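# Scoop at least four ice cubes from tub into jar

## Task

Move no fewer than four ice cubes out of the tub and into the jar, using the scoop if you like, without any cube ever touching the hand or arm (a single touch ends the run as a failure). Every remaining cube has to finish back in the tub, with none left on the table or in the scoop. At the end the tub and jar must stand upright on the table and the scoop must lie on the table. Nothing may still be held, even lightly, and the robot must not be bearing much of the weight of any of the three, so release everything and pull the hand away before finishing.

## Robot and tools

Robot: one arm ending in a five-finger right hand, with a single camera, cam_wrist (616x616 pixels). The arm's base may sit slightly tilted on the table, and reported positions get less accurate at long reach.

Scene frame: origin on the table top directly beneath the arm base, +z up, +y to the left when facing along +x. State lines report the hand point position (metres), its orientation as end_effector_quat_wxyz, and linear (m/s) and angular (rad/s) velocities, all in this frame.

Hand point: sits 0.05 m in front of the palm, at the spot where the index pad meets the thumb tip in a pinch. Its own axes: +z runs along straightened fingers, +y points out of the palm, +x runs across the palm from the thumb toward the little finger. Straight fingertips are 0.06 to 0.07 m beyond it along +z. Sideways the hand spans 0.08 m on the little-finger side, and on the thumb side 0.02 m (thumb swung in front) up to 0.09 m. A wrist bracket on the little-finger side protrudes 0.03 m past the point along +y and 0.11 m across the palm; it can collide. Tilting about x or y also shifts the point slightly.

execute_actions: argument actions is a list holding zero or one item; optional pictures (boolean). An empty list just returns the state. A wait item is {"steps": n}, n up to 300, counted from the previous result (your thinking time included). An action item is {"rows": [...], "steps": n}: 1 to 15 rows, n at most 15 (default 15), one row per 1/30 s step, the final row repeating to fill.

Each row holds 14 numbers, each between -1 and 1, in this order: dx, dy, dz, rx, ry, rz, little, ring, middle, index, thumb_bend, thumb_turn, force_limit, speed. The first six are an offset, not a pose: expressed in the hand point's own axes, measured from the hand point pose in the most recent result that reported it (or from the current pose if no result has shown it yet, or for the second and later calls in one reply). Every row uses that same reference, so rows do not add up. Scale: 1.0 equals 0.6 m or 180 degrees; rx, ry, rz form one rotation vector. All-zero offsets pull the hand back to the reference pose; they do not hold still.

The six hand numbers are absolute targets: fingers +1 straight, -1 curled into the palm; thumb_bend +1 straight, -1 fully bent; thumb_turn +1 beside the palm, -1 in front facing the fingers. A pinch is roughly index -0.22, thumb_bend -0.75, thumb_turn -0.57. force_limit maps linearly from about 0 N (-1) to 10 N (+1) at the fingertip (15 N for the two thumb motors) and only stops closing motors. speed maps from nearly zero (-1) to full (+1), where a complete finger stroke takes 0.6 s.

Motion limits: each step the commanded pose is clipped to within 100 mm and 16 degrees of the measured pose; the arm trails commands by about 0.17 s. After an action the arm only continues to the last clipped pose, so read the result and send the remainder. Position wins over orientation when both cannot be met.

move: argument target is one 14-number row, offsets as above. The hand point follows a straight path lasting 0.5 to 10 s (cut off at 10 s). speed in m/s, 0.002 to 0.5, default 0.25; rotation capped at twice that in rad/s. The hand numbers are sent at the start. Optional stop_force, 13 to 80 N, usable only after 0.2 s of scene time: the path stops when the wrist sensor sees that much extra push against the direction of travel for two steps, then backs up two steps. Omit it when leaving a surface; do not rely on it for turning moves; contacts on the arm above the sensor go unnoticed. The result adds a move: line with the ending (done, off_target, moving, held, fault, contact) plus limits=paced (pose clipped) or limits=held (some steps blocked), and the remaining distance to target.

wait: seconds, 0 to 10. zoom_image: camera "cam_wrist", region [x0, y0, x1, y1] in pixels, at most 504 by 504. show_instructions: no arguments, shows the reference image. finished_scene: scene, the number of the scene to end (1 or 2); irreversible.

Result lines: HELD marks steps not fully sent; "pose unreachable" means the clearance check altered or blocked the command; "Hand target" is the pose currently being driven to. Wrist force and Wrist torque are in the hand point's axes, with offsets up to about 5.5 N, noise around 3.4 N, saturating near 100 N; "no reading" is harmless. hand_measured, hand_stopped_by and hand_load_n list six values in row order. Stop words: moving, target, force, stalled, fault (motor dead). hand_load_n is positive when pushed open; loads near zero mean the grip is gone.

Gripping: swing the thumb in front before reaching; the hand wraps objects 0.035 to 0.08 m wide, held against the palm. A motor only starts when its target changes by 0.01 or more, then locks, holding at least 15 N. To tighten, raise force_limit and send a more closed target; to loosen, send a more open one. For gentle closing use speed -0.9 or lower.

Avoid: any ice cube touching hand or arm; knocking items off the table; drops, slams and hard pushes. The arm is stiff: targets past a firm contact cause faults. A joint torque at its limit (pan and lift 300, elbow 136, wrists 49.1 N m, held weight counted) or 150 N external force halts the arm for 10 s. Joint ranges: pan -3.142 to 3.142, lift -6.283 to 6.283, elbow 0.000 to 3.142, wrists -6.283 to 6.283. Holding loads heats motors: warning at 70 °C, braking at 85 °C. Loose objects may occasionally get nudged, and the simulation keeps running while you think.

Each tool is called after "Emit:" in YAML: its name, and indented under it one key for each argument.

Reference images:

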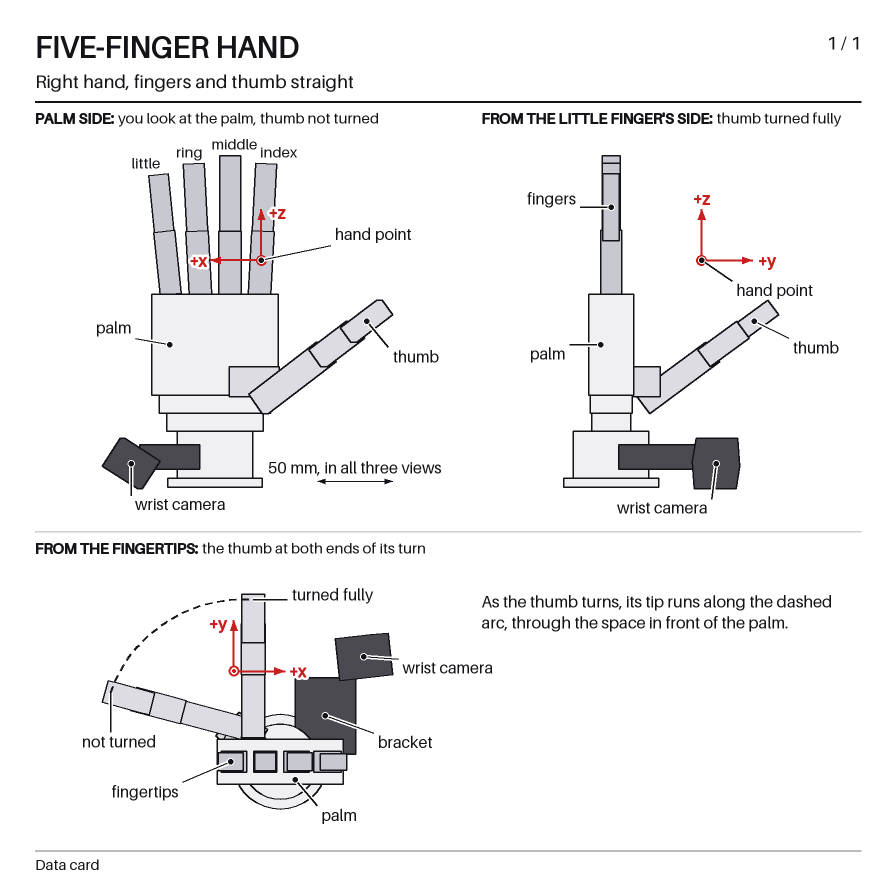

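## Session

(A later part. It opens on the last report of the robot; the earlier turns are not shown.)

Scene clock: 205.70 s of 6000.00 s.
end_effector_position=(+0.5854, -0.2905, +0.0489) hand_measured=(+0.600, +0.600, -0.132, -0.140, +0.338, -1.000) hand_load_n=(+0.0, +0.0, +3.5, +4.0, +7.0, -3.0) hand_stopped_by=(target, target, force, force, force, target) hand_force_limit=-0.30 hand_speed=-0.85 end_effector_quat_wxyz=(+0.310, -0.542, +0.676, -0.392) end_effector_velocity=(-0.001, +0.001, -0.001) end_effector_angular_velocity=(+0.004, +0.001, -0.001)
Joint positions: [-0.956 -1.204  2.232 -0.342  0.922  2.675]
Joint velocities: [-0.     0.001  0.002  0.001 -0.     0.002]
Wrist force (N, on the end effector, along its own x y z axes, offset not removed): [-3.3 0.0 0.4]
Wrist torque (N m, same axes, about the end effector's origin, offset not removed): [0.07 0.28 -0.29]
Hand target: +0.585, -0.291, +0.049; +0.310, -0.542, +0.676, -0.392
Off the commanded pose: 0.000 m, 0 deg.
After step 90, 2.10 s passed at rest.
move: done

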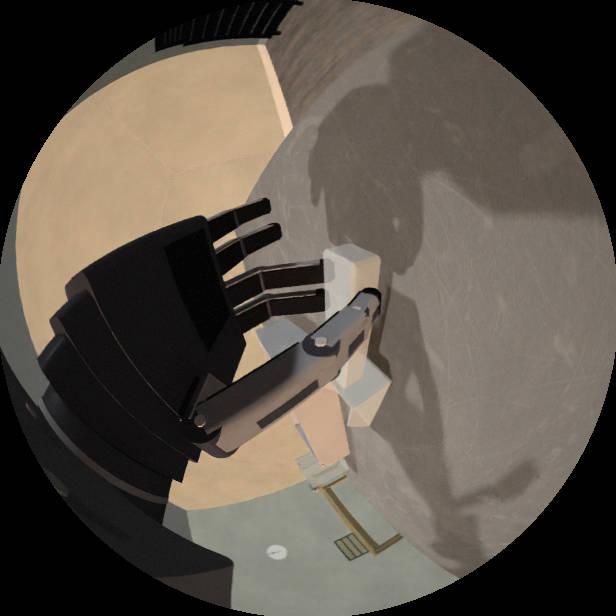

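Emit:
move:
  target: [0,0,0,0,0,0,0.6,0.6,0.4,0.4,0.7,-1,-0.3,0]

Emit:
move:
  target: [-0.01,0.018,0.022,0,0,0,0.6,0.6,0.3,0.3,0.6,-1,-0.3,0]
  speed: 0.03
  stop_force: 13

Emit:
zoom_image:
  camera: "cam_wrist"
  region: [200,150,500,450]

Scene clock: 218.27 s of 6000.00 s.
end_effector_position=(+0.5853, -0.2905, +0.0489) hand_measured=(+0.600, +0.600, +0.400, +0.400, +0.700, -1.000) hand_load_n=(+0.0, +0.0, +0.0, +0.0, +0.0, +0.0) hand_stopped_by=(target, target, target, target, target, target) hand_force_limit=-0.30 hand_speed=0.00 end_effector_quat_wxyz=(+0.310, -0.542, +0.676, -0.392) end_effector_velocity=(+0.001, -0.001, +0.000) end_effector_angular_velocity=(-0.002, -0.001, +0.000)
Joint positions: [-0.956 -1.204  2.232 -0.342  0.922  2.675]
Joint velocities: [-0.     0.    -0.002 -0.001 -0.    -0.   ]
Wrist force (N, on the end effector, along its own x y z axes, offset not removed): [-1.5 0.4 -0.2]
Wrist torque (N m, same axes, about the end effector's origin, offset not removed): [0.19 -0.01 -0.14]
Hand target: +0.585, -0.291, +0.049; +0.310, -0.542, +0.676, -0.392
Off the commanded pose: 0.000 m, 0 deg.
After step 90, 8.87 s passed at rest.
move: done

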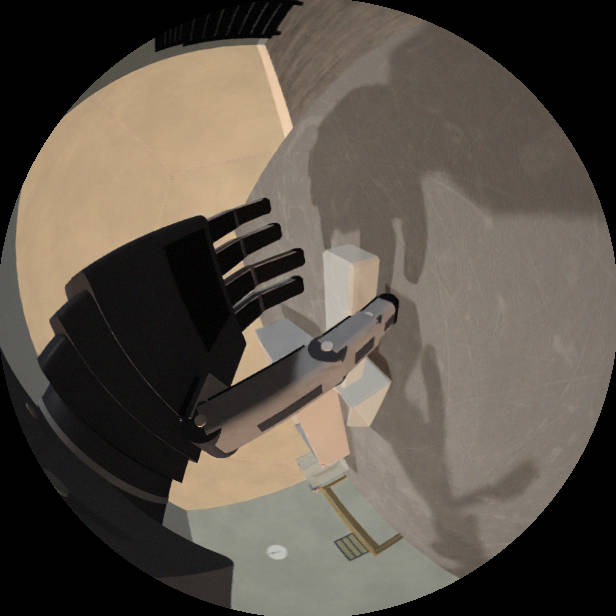

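Scene clock: 219.20 s of 6000.00 s.
end_effector_position=(+0.5924, -0.2861, +0.0331) hand_measured=(+0.600, +0.600, +0.300, +0.300, +0.600, -1.000) hand_load_n=(+0.0, +0.0, +0.0, +0.0, +0.0, +0.0) hand_stopped_by=(target, target, target, target, target, target) hand_force_limit=-0.30 hand_speed=0.00 end_effector_quat_wxyz=(+0.310, -0.542, +0.676, -0.392) end_effector_velocity=(+0.001, +0.001, -0.002) end_effector_angular_velocity=(+0.002, -0.000, -0.001)
Joint positions: [-0.937 -1.174  2.232 -0.38   0.937  2.69 ]
Joint velocities: [ 0.002  0.003 -0.    -0.004  0.002  0.004]
Wrist force (N, on the end effector, along its own x y z axes, offset not removed): [-2.8 -0.2 -0.6]
Wrist torque (N m, same axes, about the end effector's origin, offset not removed): [0.18 0.23 -0.31]
Hand target: +0.593, -0.286, +0.033; +0.310, -0.542, +0.676, -0.392
Off the commanded pose: 0.000 m, 0 deg.
move: done

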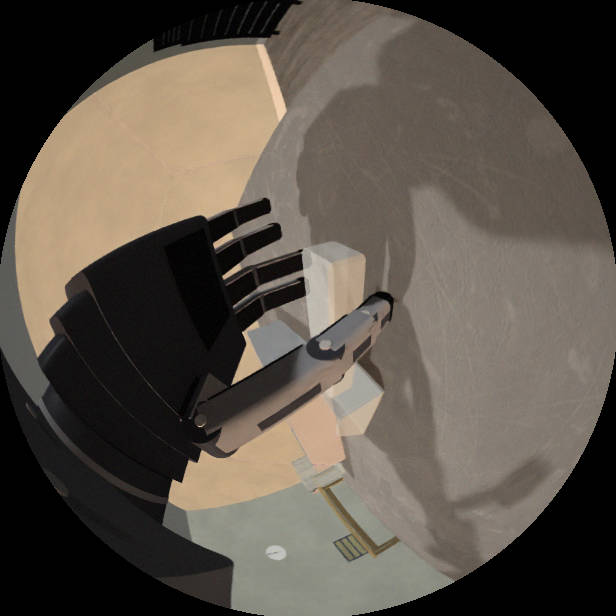

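Region (200, 150, 500, 450) of cam_wrist's 616x616 image, scaled by 1.680, with more detail than that image has.

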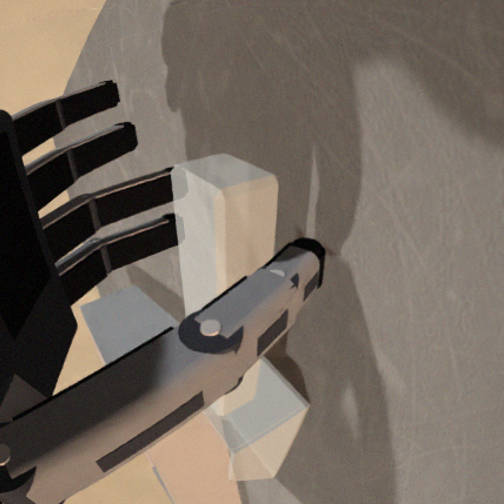

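Emit:
move:
  target: [0,-0.009,-0.021,0,0,0,0.6,0.6,0.1,0.1,0.45,-1,-0.3,-0.7]
  speed: 0.03

Emit:
move:
  target: [0,0,0,0,0,0,0.8,0.8,-0.6,-0.6,-0.1,-1,0.7,-0.85]

Emit:
move:
  target: [0,-0.2,-0.115,0,-0.063,-0.036,0.8,0.8,-0.6,-0.6,-0.1,-1,0.7,-0.85]
  speed: 0.1

Emit:
zoom_image:
  camera: "cam_wrist"
  region: [200,180,500,480]

Scene clock: 234.33 s of 6000.00 s.
end_effector_position=(+0.5846, -0.2843, +0.0439) hand_measured=(+0.600, +0.600, +0.100, +0.100, +0.450, -1.000) hand_load_n=(+0.0, +0.0, +0.0, +0.0, +0.0, +0.0) hand_stopped_by=(target, target, target, target, target, target) hand_force_limit=-0.30 hand_speed=-0.70 end_effector_quat_wxyz=(+0.310, -0.542, +0.676, -0.392) end_effector_velocity=(-0.001, +0.000, +0.002) end_effector_angular_velocity=(-0.002, -0.001, +0.001)
Joint positions: [-0.949 -1.201  2.243 -0.359  0.927  2.68 ]
Joint velocities: [-0.002 -0.005  0.002  0.001 -0.002 -0.002]
Wrist force (N, on the end effector, along its own x y z axes, offset not removed): [-1.4 0.9 0.2]
Wrist torque (N m, same axes, about the end effector's origin, offset not removed): [0.21 -0.04 -0.17]
Hand target: +0.584, -0.284, +0.044; +0.310, -0.542, +0.676, -0.392
Off the commanded pose: 0.000 m, 0 deg.
After step 90, 11.33 s passed at rest.
move: done

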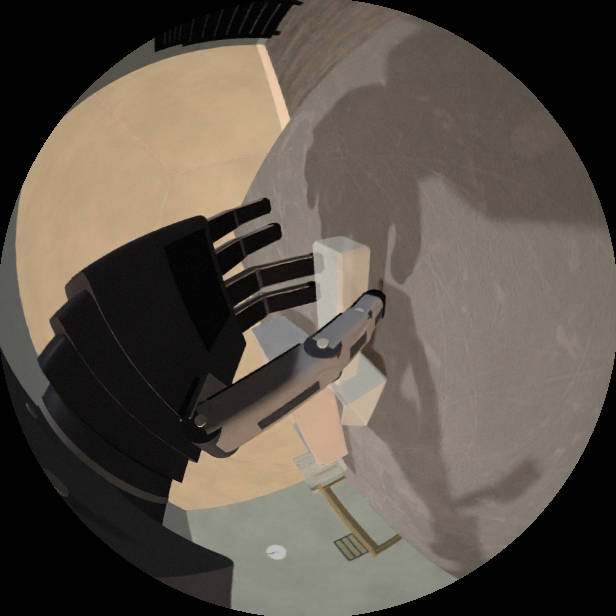

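Scene clock: 235.70 s of 6000.00 s.
end_effector_position=(+0.5845, -0.2843, +0.0439) hand_measured=(+0.800, +0.800, -0.146, -0.172, +0.316, -1.000) hand_load_n=(+0.0, +0.0, +5.5, +8.5, +15.0, -5.5) hand_stopped_by=(target, target, force, force, force, target) hand_force_limit=0.70 hand_speed=-0.85 end_effector_quat_wxyz=(+0.310, -0.542, +0.676, -0.392) end_effector_velocity=(-0.000, +0.000, -0.001) end_effector_angular_velocity=(+0.002, +0.001, -0.000)
Joint positions: [-0.95  -1.201  2.243 -0.359  0.927  2.68 ]
Joint velocities: [-0.     0.001  0.     0.    -0.    -0.   ]
Wrist force (N, on the end effector, along its own x y z axes, offset not removed): [-2.7 0.4 1.6]
Wrist torque (N m, same axes, about the end effector's origin, offset not removed): [0.03 0.19 -0.31]
Hand target: +0.585, -0.284, +0.044; +0.310, -0.542, +0.676, -0.392
Off the commanded pose: 0.000 m, 0 deg.
move: done

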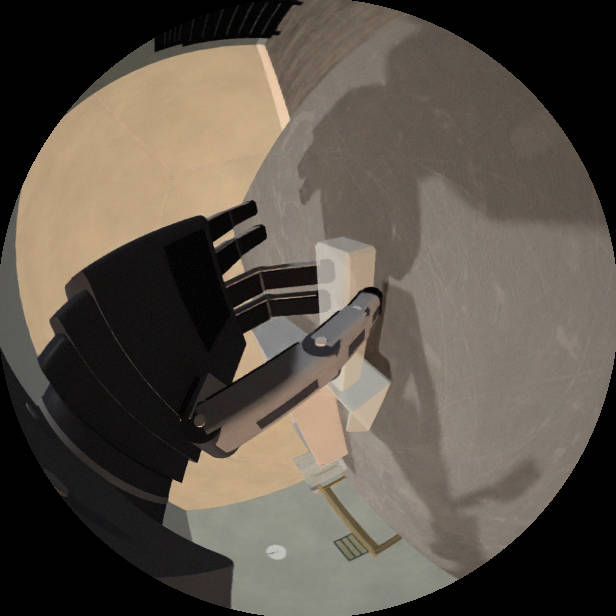

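Scene clock: 237.53 s of 6000.00 s.
end_effector_position=(+0.5850, -0.2836, +0.1820) hand_measured=(+0.800, +0.800, -0.146, -0.172, +0.316, -1.000) hand_load_n=(+0.0, +0.0, +6.5, +6.5, +14.5, -4.0) hand_stopped_by=(target, target, force, force, force, target) hand_force_limit=0.70 hand_speed=-0.85 end_effector_quat_wxyz=(-0.353, +0.615, -0.610, +0.353) end_effector_velocity=(+0.000, -0.000, +0.003) end_effector_angular_velocity=(+0.000, +0.001, +0.005)
Joint positions: [-0.997 -1.333  2.095  0.102  0.729  2.42 ]
Joint velocities: [ 0.    -0.001 -0.005  0.011 -0.003 -0.006]
Wrist force (N, on the end effector, along its own x y z axes, offset not removed): [-3.1 0.1 2.2]
Wrist torque (N m, same axes, about the end effector's origin, offset not removed): [0.00 0.28 -0.33]
Hand target: +0.585, -0.284, +0.182; -0.353, +0.615, -0.610, +0.353
Off the commanded pose: 0.000 m, 0 deg.
move: done

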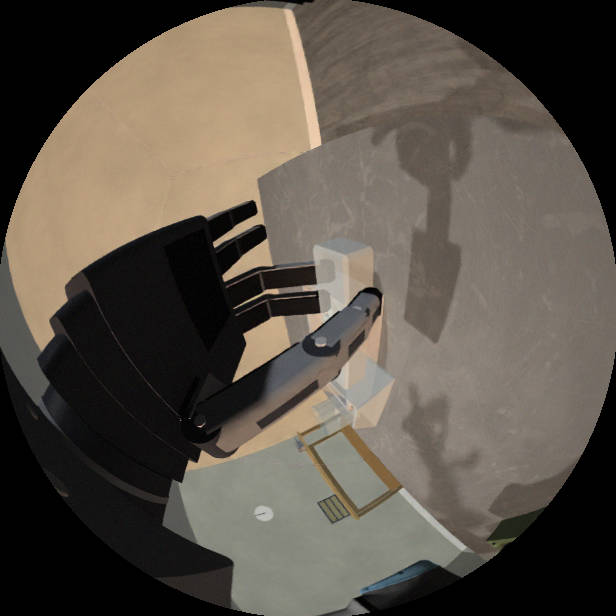

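Region (200, 180, 500, 480) of cam_wrist's 616x616 image, scaled by 1.680, with more detail than that image has.

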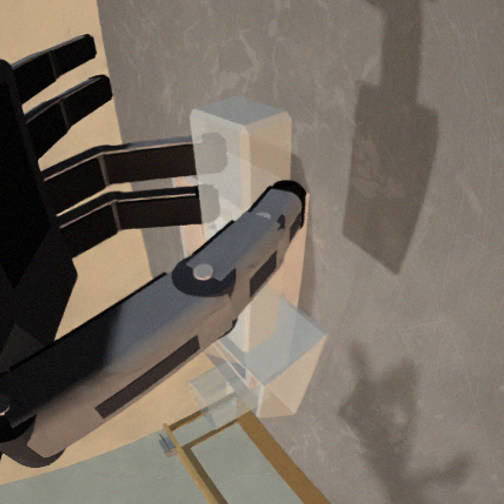

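Emit:
move:
  target: [-0.14,-0.306,0.237,0,0.083,-0.144,0.8,0.8,-0.6,-0.6,-0.1,-1,0.7,-0.85]
  speed: 0.2

Emit:
zoom_image:
  camera: "cam_wrist"
  region: [220,180,560,520]

Scene clock: 256.30 s of 6000.00 s.
end_effector_position=(+0.7994, -0.1978, +0.2698) hand_measured=(+0.800, +0.800, -0.146, -0.172, +0.316, -1.000) hand_load_n=(+0.0, +0.0, +6.5, +6.5, +14.5, -4.0) hand_stopped_by=(target, target, force, force, force, target) hand_force_limit=0.70 hand_speed=-0.85 end_effector_quat_wxyz=(-0.184, +0.685, -0.498, +0.499) end_effector_velocity=(+0.002, +0.000, +0.001) end_effector_angular_velocity=(-0.006, -0.002, -0.001)
Joint positions: [-0.46  -1.326  1.853 -0.063  1.366  2.449]
Joint velocities: [ 0.004  0.001 -0.004 -0.002  0.006 -0.002]
Wrist force (N, on the end effector, along its own x y z axes, offset not removed): [-3.5 3.1 2.0]
Wrist torque (N m, same axes, about the end effector's origin, offset not removed): [0.36 0.33 -0.24]
Hand target: +0.800, -0.198, +0.270; -0.184, +0.685, -0.498, +0.500
Off the commanded pose: 0.001 m, 0 deg.
After step 90, 13.90 s passed at rest.
move: done

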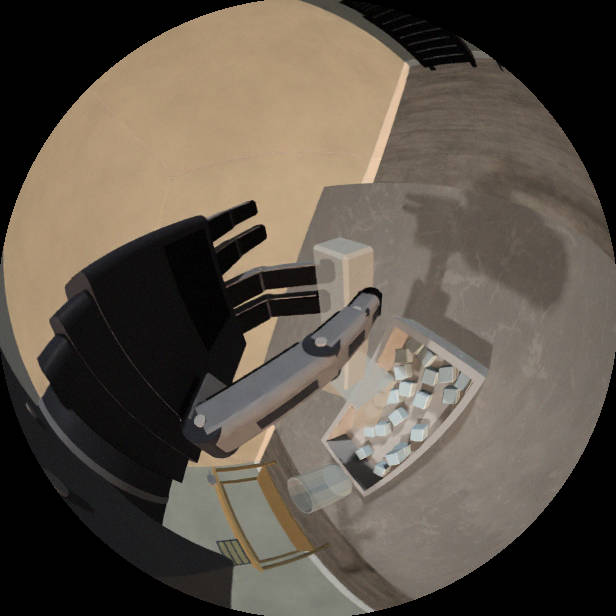

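Region (220, 180, 560, 520) of cam_wrist's 616x616 image, scaled by 1.482, with more detail than that image has.

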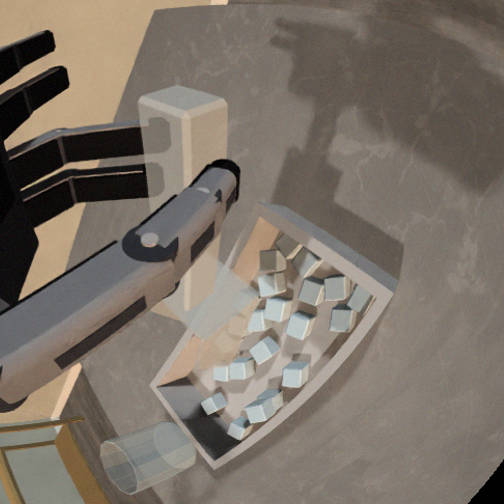

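Emit:
move:
  target: [-0.142,0.099,-0.066,0,0.042,-0.072,0.8,0.8,-0.6,-0.6,-0.1,-1,0.7,-0.85]
  speed: 0.1

Emit:
zoom_image:
  camera: "cam_wrist"
  region: [240,260,520,540]

Scene clock: 278.83 s of 6000.00 s.
end_effector_position=(+0.7350, -0.1404, +0.1999) hand_measured=(+0.800, +0.800, -0.146, -0.172, +0.316, -1.000) hand_load_n=(+0.0, +0.0, +5.5, +8.0, +15.0, -2.0) hand_stopped_by=(target, target, force, force, force, target) hand_force_limit=0.70 hand_speed=-0.85 end_effector_quat_wxyz=(-0.094, +0.702, -0.429, +0.561) end_effector_velocity=(-0.001, +0.001, -0.001) end_effector_angular_velocity=(-0.006, -0.002, +0.000)
Joint positions: [-0.346 -1.368  2.098 -0.364  1.564  2.279]
Joint velocities: [ 0.003 -0.     0.004 -0.008  0.004 -0.004]
Wrist force (N, on the end effector, along its own x y z axes, offset not removed): [-2.2 0.3 1.4]
Wrist torque (N m, same axes, about the end effector's origin, offset not removed): [0.13 0.13 -0.17]
Hand target: +0.735, -0.140, +0.200; -0.093, +0.702, -0.428, +0.561
Off the commanded pose: 0.000 m, 0 deg.
After step 90, 17.77 s passed at rest.
move: done

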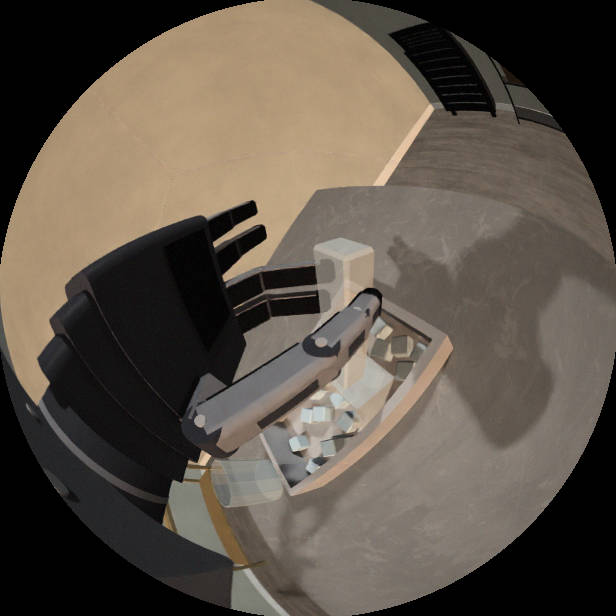

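Region (240, 260, 520, 540) of cam_wrist's 616x616 image, scaled by 1.800, with more detail than that image has.

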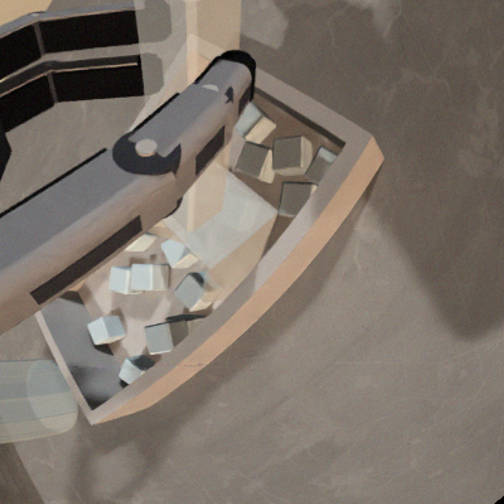

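Emit:
move:
  target: [-0.005,0.02,0.012,0,0,0,0.8,0.8,-0.6,-0.6,-0.1,-1,0.7,-0.85]
  speed: 0.02

Emit:
zoom_image:
  camera: "cam_wrist"
  region: [270,310,470,510]

Scene clock: 289.20 s of 6000.00 s.
end_effector_position=(+0.7353, -0.1481, +0.1881) hand_measured=(+0.800, +0.800, -0.146, -0.172, +0.316, -1.000) hand_load_n=(+0.0, +0.0, +5.5, +8.5, +15.0, -1.0) hand_stopped_by=(target, target, force, force, force, target) hand_force_limit=0.70 hand_speed=-0.85 end_effector_quat_wxyz=(-0.094, +0.702, -0.429, +0.561) end_effector_velocity=(+0.001, -0.001, -0.001) end_effector_angular_velocity=(-0.000, -0.002, -0.001)
Joint positions: [-0.359 -1.352  2.105 -0.387  1.551  2.274]
Joint velocities: [-0.002  0.002  0.001 -0.005 -0.002  0.   ]
Wrist force (N, on the end effector, along its own x y z axes, offset not removed): [-3.4 0.5 2.6]
Wrist torque (N m, same axes, about the end effector's origin, offset not removed): [0.18 0.29 -0.22]
Hand target: +0.735, -0.148, +0.188; -0.094, +0.702, -0.429, +0.561
Off the commanded pose: 0.000 m, 0 deg.
After step 90, 6.37 s passed at rest.
move: done

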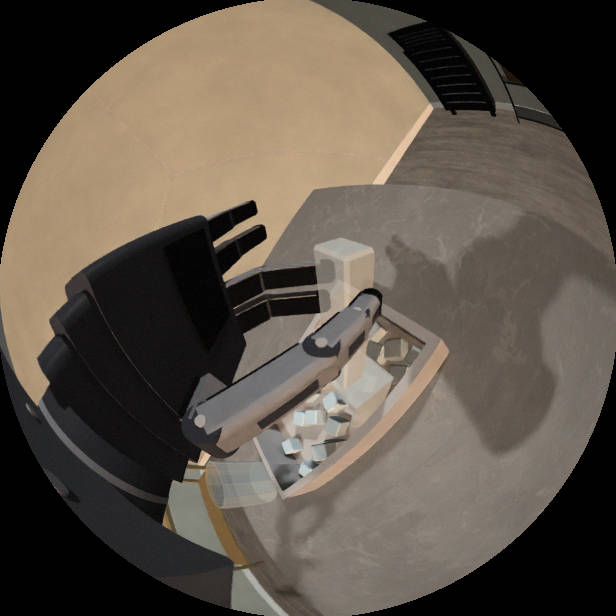

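Region (270, 310, 470, 510) of cam_wrist's 616x616 image, scaled by 2.520, with more detail than that image has.

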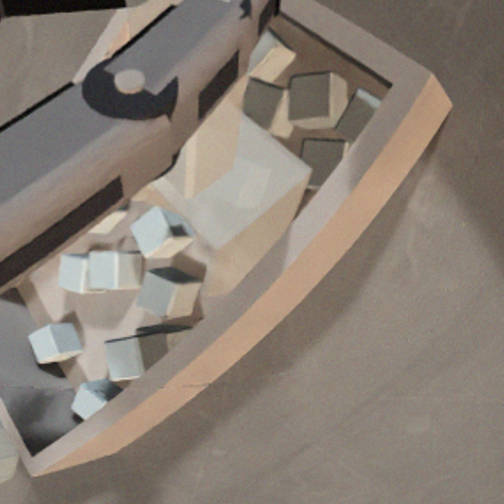

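Emit:
move:
  target: [-0.014,0,0.029,0,0,0,0.8,0.8,-0.6,-0.6,-0.1,-1,0.7,-0.85]
  speed: 0.02

Emit:
zoom_image:
  camera: "cam_wrist"
  region: [270,310,470,510]

Scene clock: 300.70 s of 6000.00 s.
end_effector_position=(+0.7502, -0.1483, +0.1761) hand_measured=(+0.800, +0.800, -0.146, -0.172, +0.316, -1.000) hand_load_n=(+0.0, +0.0, +7.5, +5.5, +14.0, -5.0) hand_stopped_by=(target, target, force, force, force, target) hand_force_limit=0.70 hand_speed=-0.85 end_effector_quat_wxyz=(-0.094, +0.702, -0.429, +0.561) end_effector_velocity=(+0.001, -0.000, -0.002) end_effector_angular_velocity=(+0.001, +0.002, -0.001)
Joint positions: [-0.348 -1.315  2.084 -0.404  1.562  2.278]
Joint velocities: [ 0.001  0.004 -0.002  0.     0.001  0.   ]
Wrist force (N, on the end effector, along its own x y z axes, offset not removed): [-2.9 -0.9 1.8]
Wrist torque (N m, same axes, about the end effector's origin, offset not removed): [-0.16 0.21 -0.21]
Hand target: +0.750, -0.148, +0.176; -0.094, +0.702, -0.429, +0.561
Off the commanded pose: 0.000 m, 0 deg.
After step 90, 7.23 s passed at rest.
move: done

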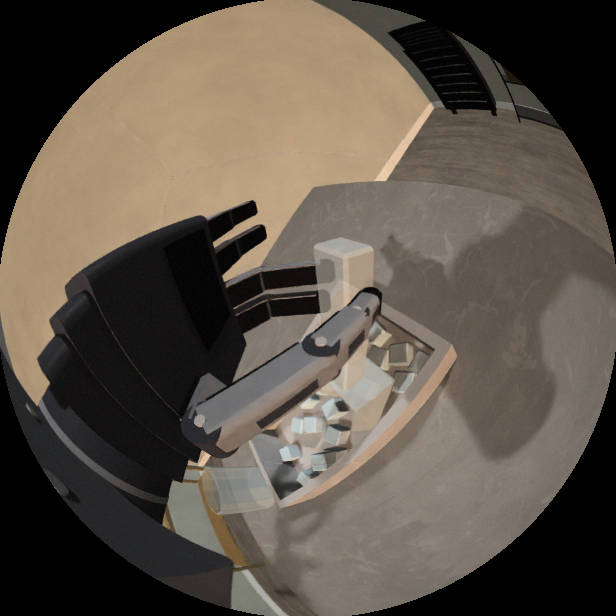

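Region (270, 310, 470, 510) of cam_wrist's 616x616 image, scaled by 2.520, with more detail than that image has.

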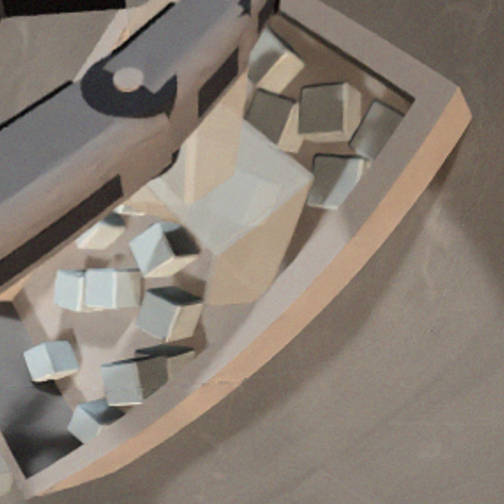

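Emit:
move:
  target: [-0.03,-0.005,-0.003,0,0,0,0.8,0.8,-0.6,-0.6,-0.1,-1,0.7,-0.85]
  speed: 0.02

Emit:
zoom_image:
  camera: "cam_wrist"
  region: [270,310,470,510]

Scene clock: 307.07 s of 6000.00 s.
end_effector_position=(+0.7501, -0.1332, +0.1659) hand_measured=(+0.800, +0.800, -0.146, -0.172, +0.316, -1.000) hand_load_n=(+0.0, +0.0, +8.5, +4.0, +13.5, -3.5) hand_stopped_by=(target, target, force, force, force, target) hand_force_limit=0.70 hand_speed=-0.85 end_effector_quat_wxyz=(-0.094, +0.702, -0.429, +0.561) end_effector_velocity=(-0.000, +0.002, -0.003) end_effector_angular_velocity=(+0.000, +0.003, +0.000)
Joint positions: [-0.322 -1.303  2.092 -0.424  1.586  2.288]
Joint velocities: [ 0.003  0.003  0.001 -0.001  0.003  0.   ]
Wrist force (N, on the end effector, along its own x y z axes, offset not removed): [-1.8 -0.9 0.8]
Wrist torque (N m, same axes, about the end effector's origin, offset not removed): [-0.05 0.08 -0.18]
Hand target: +0.750, -0.133, +0.166; -0.094, +0.702, -0.429, +0.561
Off the commanded pose: 0.000 m, 0 deg.
After step 90, 2.17 s passed at rest.
move: done

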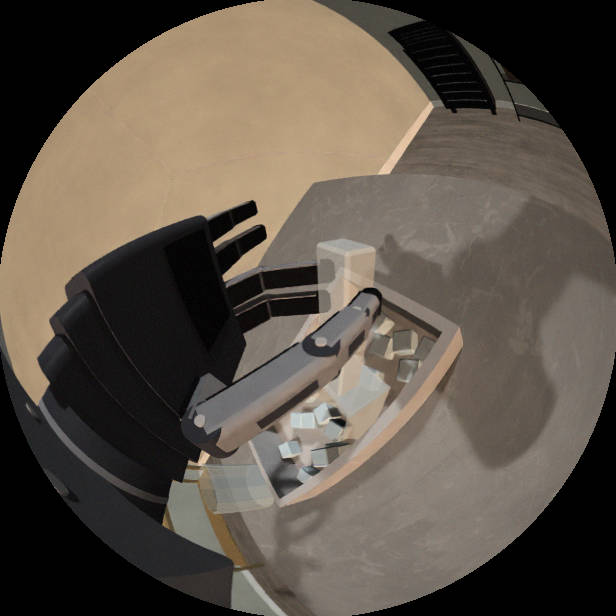

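Region (270, 310, 470, 510) of cam_wrist's 616x616 image, scaled by 2.520, with more detail than that image has.

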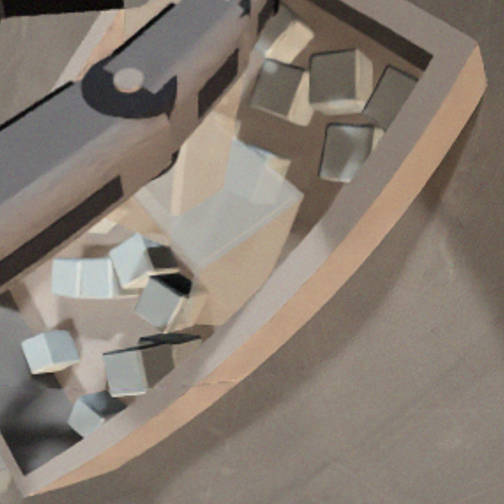

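Emit:
move:
  target: [-0.038,0.051,0.03,0,-0.0556,0.096,0.8,0.8,-0.6,-0.6,-0.1,-1,0.7,-0.85]
  speed: 0.06

Emit:
zoom_image:
  camera: "cam_wrist"
  region: [260,290,480,510]

Scene clock: 317.93 s of 6000.00 s.
end_effector_position=(+0.7504, -0.1423, +0.1248) hand_measured=(+0.800, +0.800, -0.146, -0.172, +0.316, -1.000) hand_load_n=(+0.0, +0.0, +7.0, +5.5, +14.0, -1.5) hand_stopped_by=(target, target, force, force, force, target) hand_force_limit=0.70 hand_speed=-0.85 end_effector_quat_wxyz=(-0.213, +0.676, -0.519, +0.478) end_effector_velocity=(-0.001, +0.001, -0.001) end_effector_angular_velocity=(+0.012, +0.001, -0.000)
Joint positions: [-0.439 -1.249  2.063 -0.326  1.351  2.528]
Joint velocities: [-0.004  0.001  0.001  0.003 -0.008  0.008]
Wrist force (N, on the end effector, along its own x y z axes, offset not removed): [-3.4 0.9 0.7]
Wrist torque (N m, same axes, about the end effector's origin, offset not removed): [0.18 0.33 -0.28]
Hand target: +0.750, -0.142, +0.125; -0.213, +0.676, -0.519, +0.477
Off the commanded pose: 0.000 m, 0 deg.
After step 90, 4.67 s passed at rest.
move: done

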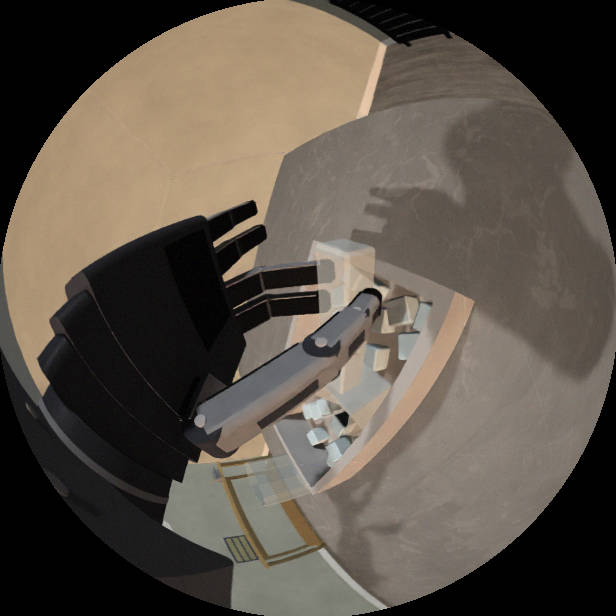

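Region (260, 290, 480, 510) of cam_wrist's 616x616 image, scaled by 2.291, with more detail than that image has.

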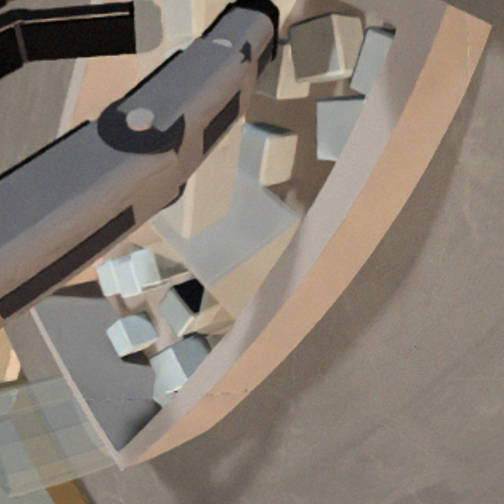

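Emit:
move:
  target: [-0.07,0.001,0.007,0,-0.0194,0.0337,0.8,0.8,-0.6,-0.6,-0.1,-1,0.7,-0.85]
  speed: 0.03

Emit:
zoom_image:
  camera: "cam_wrist"
  region: [260,290,480,510]

Scene clock: 327.07 s of 6000.00 s.
end_effector_position=(+0.7535, -0.1055, +0.1046) hand_measured=(+0.800, +0.800, -0.146, -0.172, +0.316, -1.000) hand_load_n=(+0.0, +0.0, +7.0, +5.5, +14.0, -1.5) hand_stopped_by=(target, target, force, force, force, target) hand_force_limit=0.70 hand_speed=-0.85 end_effector_quat_wxyz=(-0.253, +0.662, -0.547, +0.445) end_effector_velocity=(-0.000, +0.002, -0.001) end_effector_angular_velocity=(+0.006, +0.001, +0.000)
Joint positions: [-0.412 -1.221  2.064 -0.325  1.323  2.639]
Joint velocities: [ 0.002  0.002  0.     0.001 -0.001  0.005]
Wrist force (N, on the end effector, along its own x y z axes, offset not removed): [-4.4 2.1 -0.4]
Wrist torque (N m, same axes, about the end effector's origin, offset not removed): [0.36 0.49 -0.32]
Hand target: +0.754, -0.105, +0.105; -0.254, +0.662, -0.547, +0.445
Off the commanded pose: 0.000 m, 0 deg.
After step 90, 3.83 s passed at rest.
move: done

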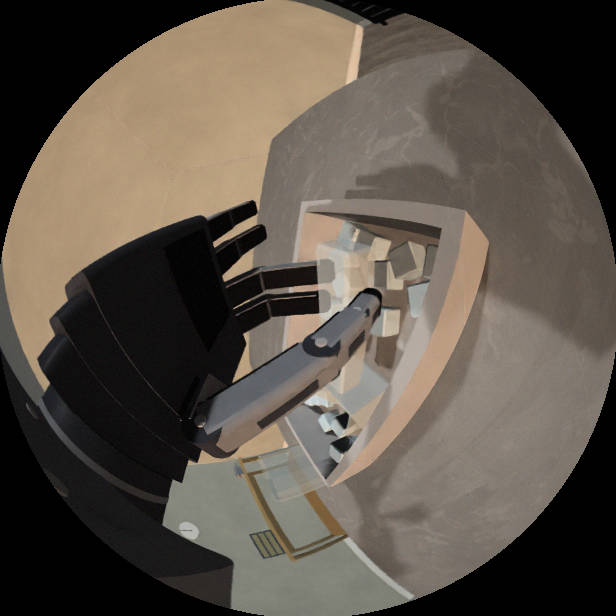

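Region (260, 290, 480, 510) of cam_wrist's 616x616 image, scaled by 2.291, with more detail than that image has.

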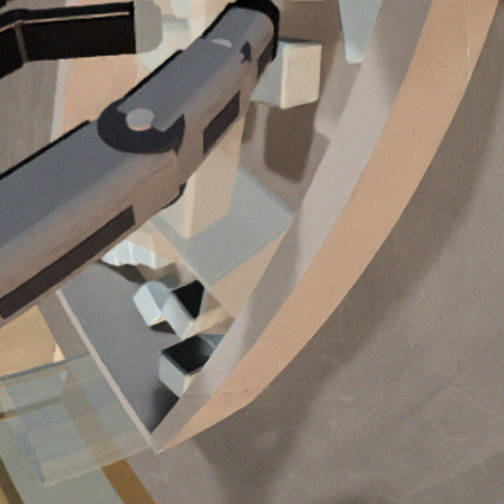

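Emit:
move:
  target: [-0.05,-0.006,-0.004,0,0,0,0.8,0.8,-0.6,-0.6,-0.1,-1,0.7,-0.85]
  speed: 0.03

Emit:
zoom_image:
  camera: "cam_wrist"
  region: [260,330,440,510]

Scene clock: 333.80 s of 6000.00 s.
end_effector_position=(+0.7531, -0.0758, +0.0994) hand_measured=(+0.800, +0.800, -0.146, -0.172, +0.316, -1.000) hand_load_n=(+0.0, +0.0, +8.5, +4.5, +13.5, -2.5) hand_stopped_by=(target, target, force, force, force, target) hand_force_limit=0.70 hand_speed=-0.85 end_effector_quat_wxyz=(-0.253, +0.662, -0.547, +0.445) end_effector_velocity=(+0.001, +0.001, -0.000) end_effector_angular_velocity=(+0.001, -0.000, -0.001)
Joint positions: [-0.361 -1.22   2.075 -0.343  1.367  2.665]
Joint velocities: [ 0.003  0.001 -0.001 -0.     0.003  0.003]
Wrist force (N, on the end effector, along its own x y z axes, offset not removed): [-3.2 1.5 1.8]
Wrist torque (N m, same axes, about the end effector's origin, offset not removed): [0.22 0.17 -0.23]
Hand target: +0.753, -0.076, +0.099; -0.253, +0.662, -0.547, +0.445
Off the commanded pose: 0.000 m, 0 deg.
After step 90, 2.40 s passed at rest.
move: done

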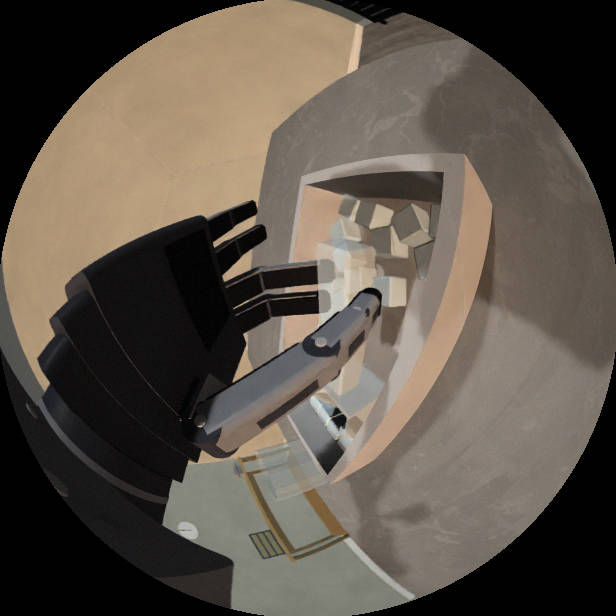

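Region (260, 330, 440, 510) of cam_wrist's 616x616 image, scaled by 2.800, with more detail than that image has.

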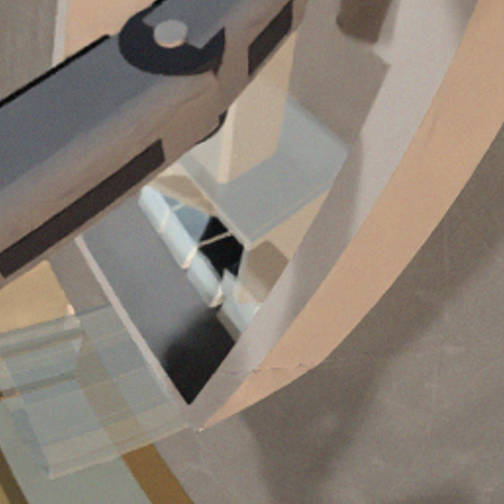

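Cubes packed at the wall. Keep pushing.

Emit:
move:
  target: [-0.032,-0.009,-0.005,0,0,0,0.8,0.8,-0.6,-0.6,-0.1,-1,0.7,-0.85]
  speed: 0.02

Emit:
zoom_image:
  camera: "cam_wrist"
  region: [260,330,440,510]

Scene clock: 343.10 s of 6000.00 s.
end_effector_position=(+0.7531, -0.0558, +0.0993) hand_measured=(+0.800, +0.800, -0.146, -0.172, +0.316, -1.000) hand_load_n=(+0.0, +0.0, +8.5, +5.0, +13.5, -2.5) hand_stopped_by=(target, target, force, force, force, target) hand_force_limit=0.70 hand_speed=-0.85 end_effector_quat_wxyz=(-0.254, +0.662, -0.547, +0.445) end_effector_velocity=(-0.001, +0.002, -0.001) end_effector_angular_velocity=(+0.001, +0.002, -0.001)
Joint positions: [-0.326 -1.222  2.078 -0.347  1.398  2.683]
Joint velocities: [ 0.003  0.     0.001 -0.     0.003  0.002]
Wrist force (N, on the end effector, along its own x y z axes, offset not removed): [-0.3 0.0 -0.3]
Wrist torque (N m, same axes, about the end effector's origin, offset not removed): [0.11 0.25 -0.26]
Hand target: +0.753, -0.056, +0.099; -0.254, +0.662, -0.547, +0.445
Off the commanded pose: 0.000 m, 0 deg.
After step 90, 5.00 s passed at rest.
move: done

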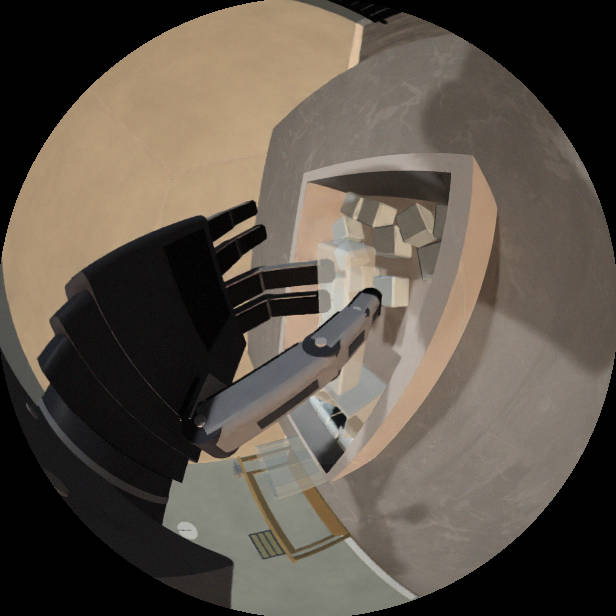

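Region (260, 330, 440, 510) of cam_wrist's 616x616 image, scaled by 2.800, with more detail than that image has.

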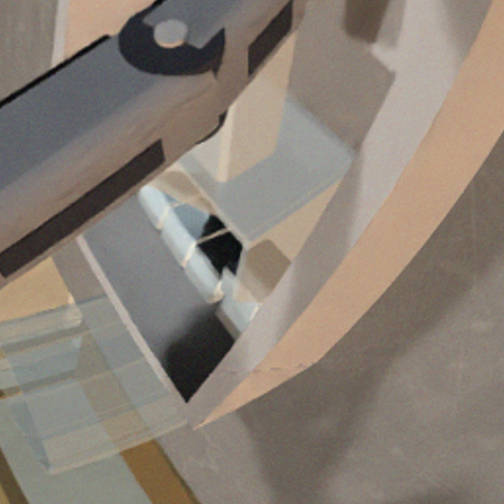

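Emit:
move:
  target: [0.015,0.016,0.0095,0,0,0,0.8,0.8,-0.6,-0.6,-0.1,-1,0.7,-0.85]
  speed: 0.02

Emit:
zoom_image:
  camera: "cam_wrist"
  region: [260,330,440,510]

Scene clock: 350.83 s of 6000.00 s.
end_effector_position=(+0.7533, -0.0677, +0.0916) hand_measured=(+0.800, +0.800, -0.146, -0.172, +0.316, -1.000) hand_load_n=(+0.0, +0.0, +8.5, +4.0, +13.5, -1.5) hand_stopped_by=(target, target, force, force, force, target) hand_force_limit=0.70 hand_speed=-0.85 end_effector_quat_wxyz=(-0.254, +0.662, -0.547, +0.445) end_effector_velocity=(-0.000, -0.002, -0.001) end_effector_angular_velocity=(+0.001, -0.000, -0.000)
Joint positions: [-0.347 -1.21   2.08  -0.359  1.38   2.672]
Joint velocities: [-0.003  0.002  0.001 -0.003 -0.002 -0.001]
Wrist force (N, on the end effector, along its own x y z axes, offset not removed): [-2.9 2.1 0.8]
Wrist torque (N m, same axes, about the end effector's origin, offset not removed): [0.41 0.15 -0.08]
Hand target: +0.753, -0.068, +0.092; -0.254, +0.662, -0.547, +0.445
Off the commanded pose: 0.000 m, 0 deg.
After step 90, 3.73 s passed at rest.
move: done

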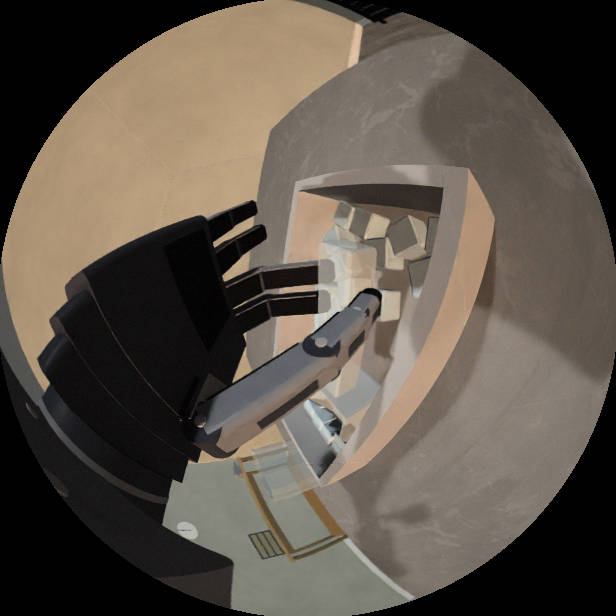

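Region (260, 330, 440, 510) of cam_wrist's 616x616 image, scaled by 2.800, with more detail than that image has.

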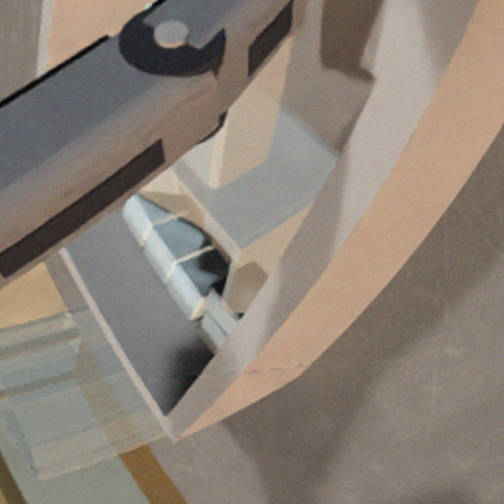

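Emit:
move:
  target: [0.06,-0.21,-0.025,0,0,0,0.8,0.8,-0.6,-0.6,-0.1,-1,0.7,-0.85]
  speed: 0.1

Emit:
zoom_image:
  camera: "cam_wrist"
  region: [290,280,530,520]

Scene clock: 358.00 s of 6000.00 s.
end_effector_position=(+0.8032, -0.0652, +0.2135) hand_measured=(+0.800, +0.800, -0.146, -0.172, +0.316, -1.000) hand_load_n=(+0.0, +0.0, +7.5, +5.0, +14.0, -1.0) hand_stopped_by=(target, target, force, force, force, target) hand_force_limit=0.70 hand_speed=-0.85 end_effector_quat_wxyz=(-0.254, +0.662, -0.547, +0.445) end_effector_velocity=(+0.001, -0.000, +0.002) end_effector_angular_velocity=(-0.000, -0.000, -0.000)
Joint positions: [-0.309 -1.288  1.904 -0.109  1.412  2.691]
Joint velocities: [ 0.    -0.001 -0.004  0.005  0.001  0.   ]
Wrist force (N, on the end effector, along its own x y z axes, offset not removed): [-2.4 2.6 -0.5]
Wrist torque (N m, same axes, about the end effector's origin, offset not removed): [0.43 0.21 -0.24]
Hand target: +0.803, -0.065, +0.214; -0.254, +0.662, -0.547, +0.445
Off the commanded pose: 0.000 m, 0 deg.
After step 90, 2.40 s passed at rest.
move: done

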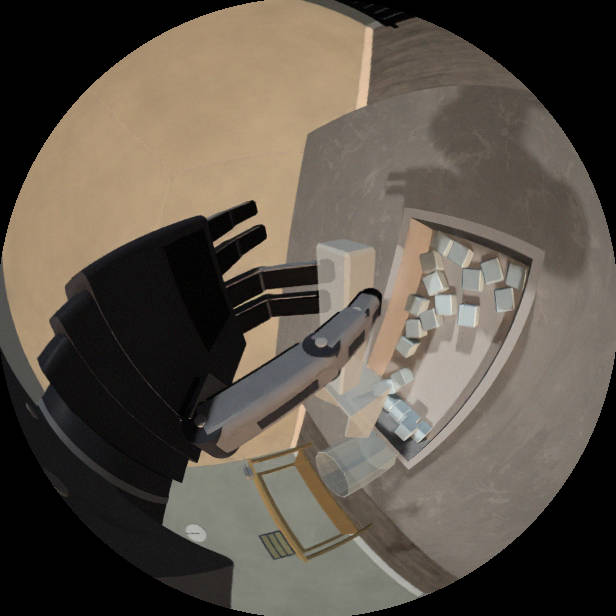

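Region (290, 280, 530, 520) of cam_wrist's 616x616 image, scaled by 2.100, with more detail than that image has.

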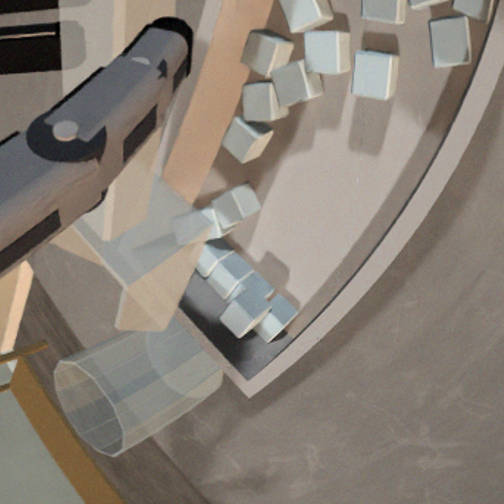

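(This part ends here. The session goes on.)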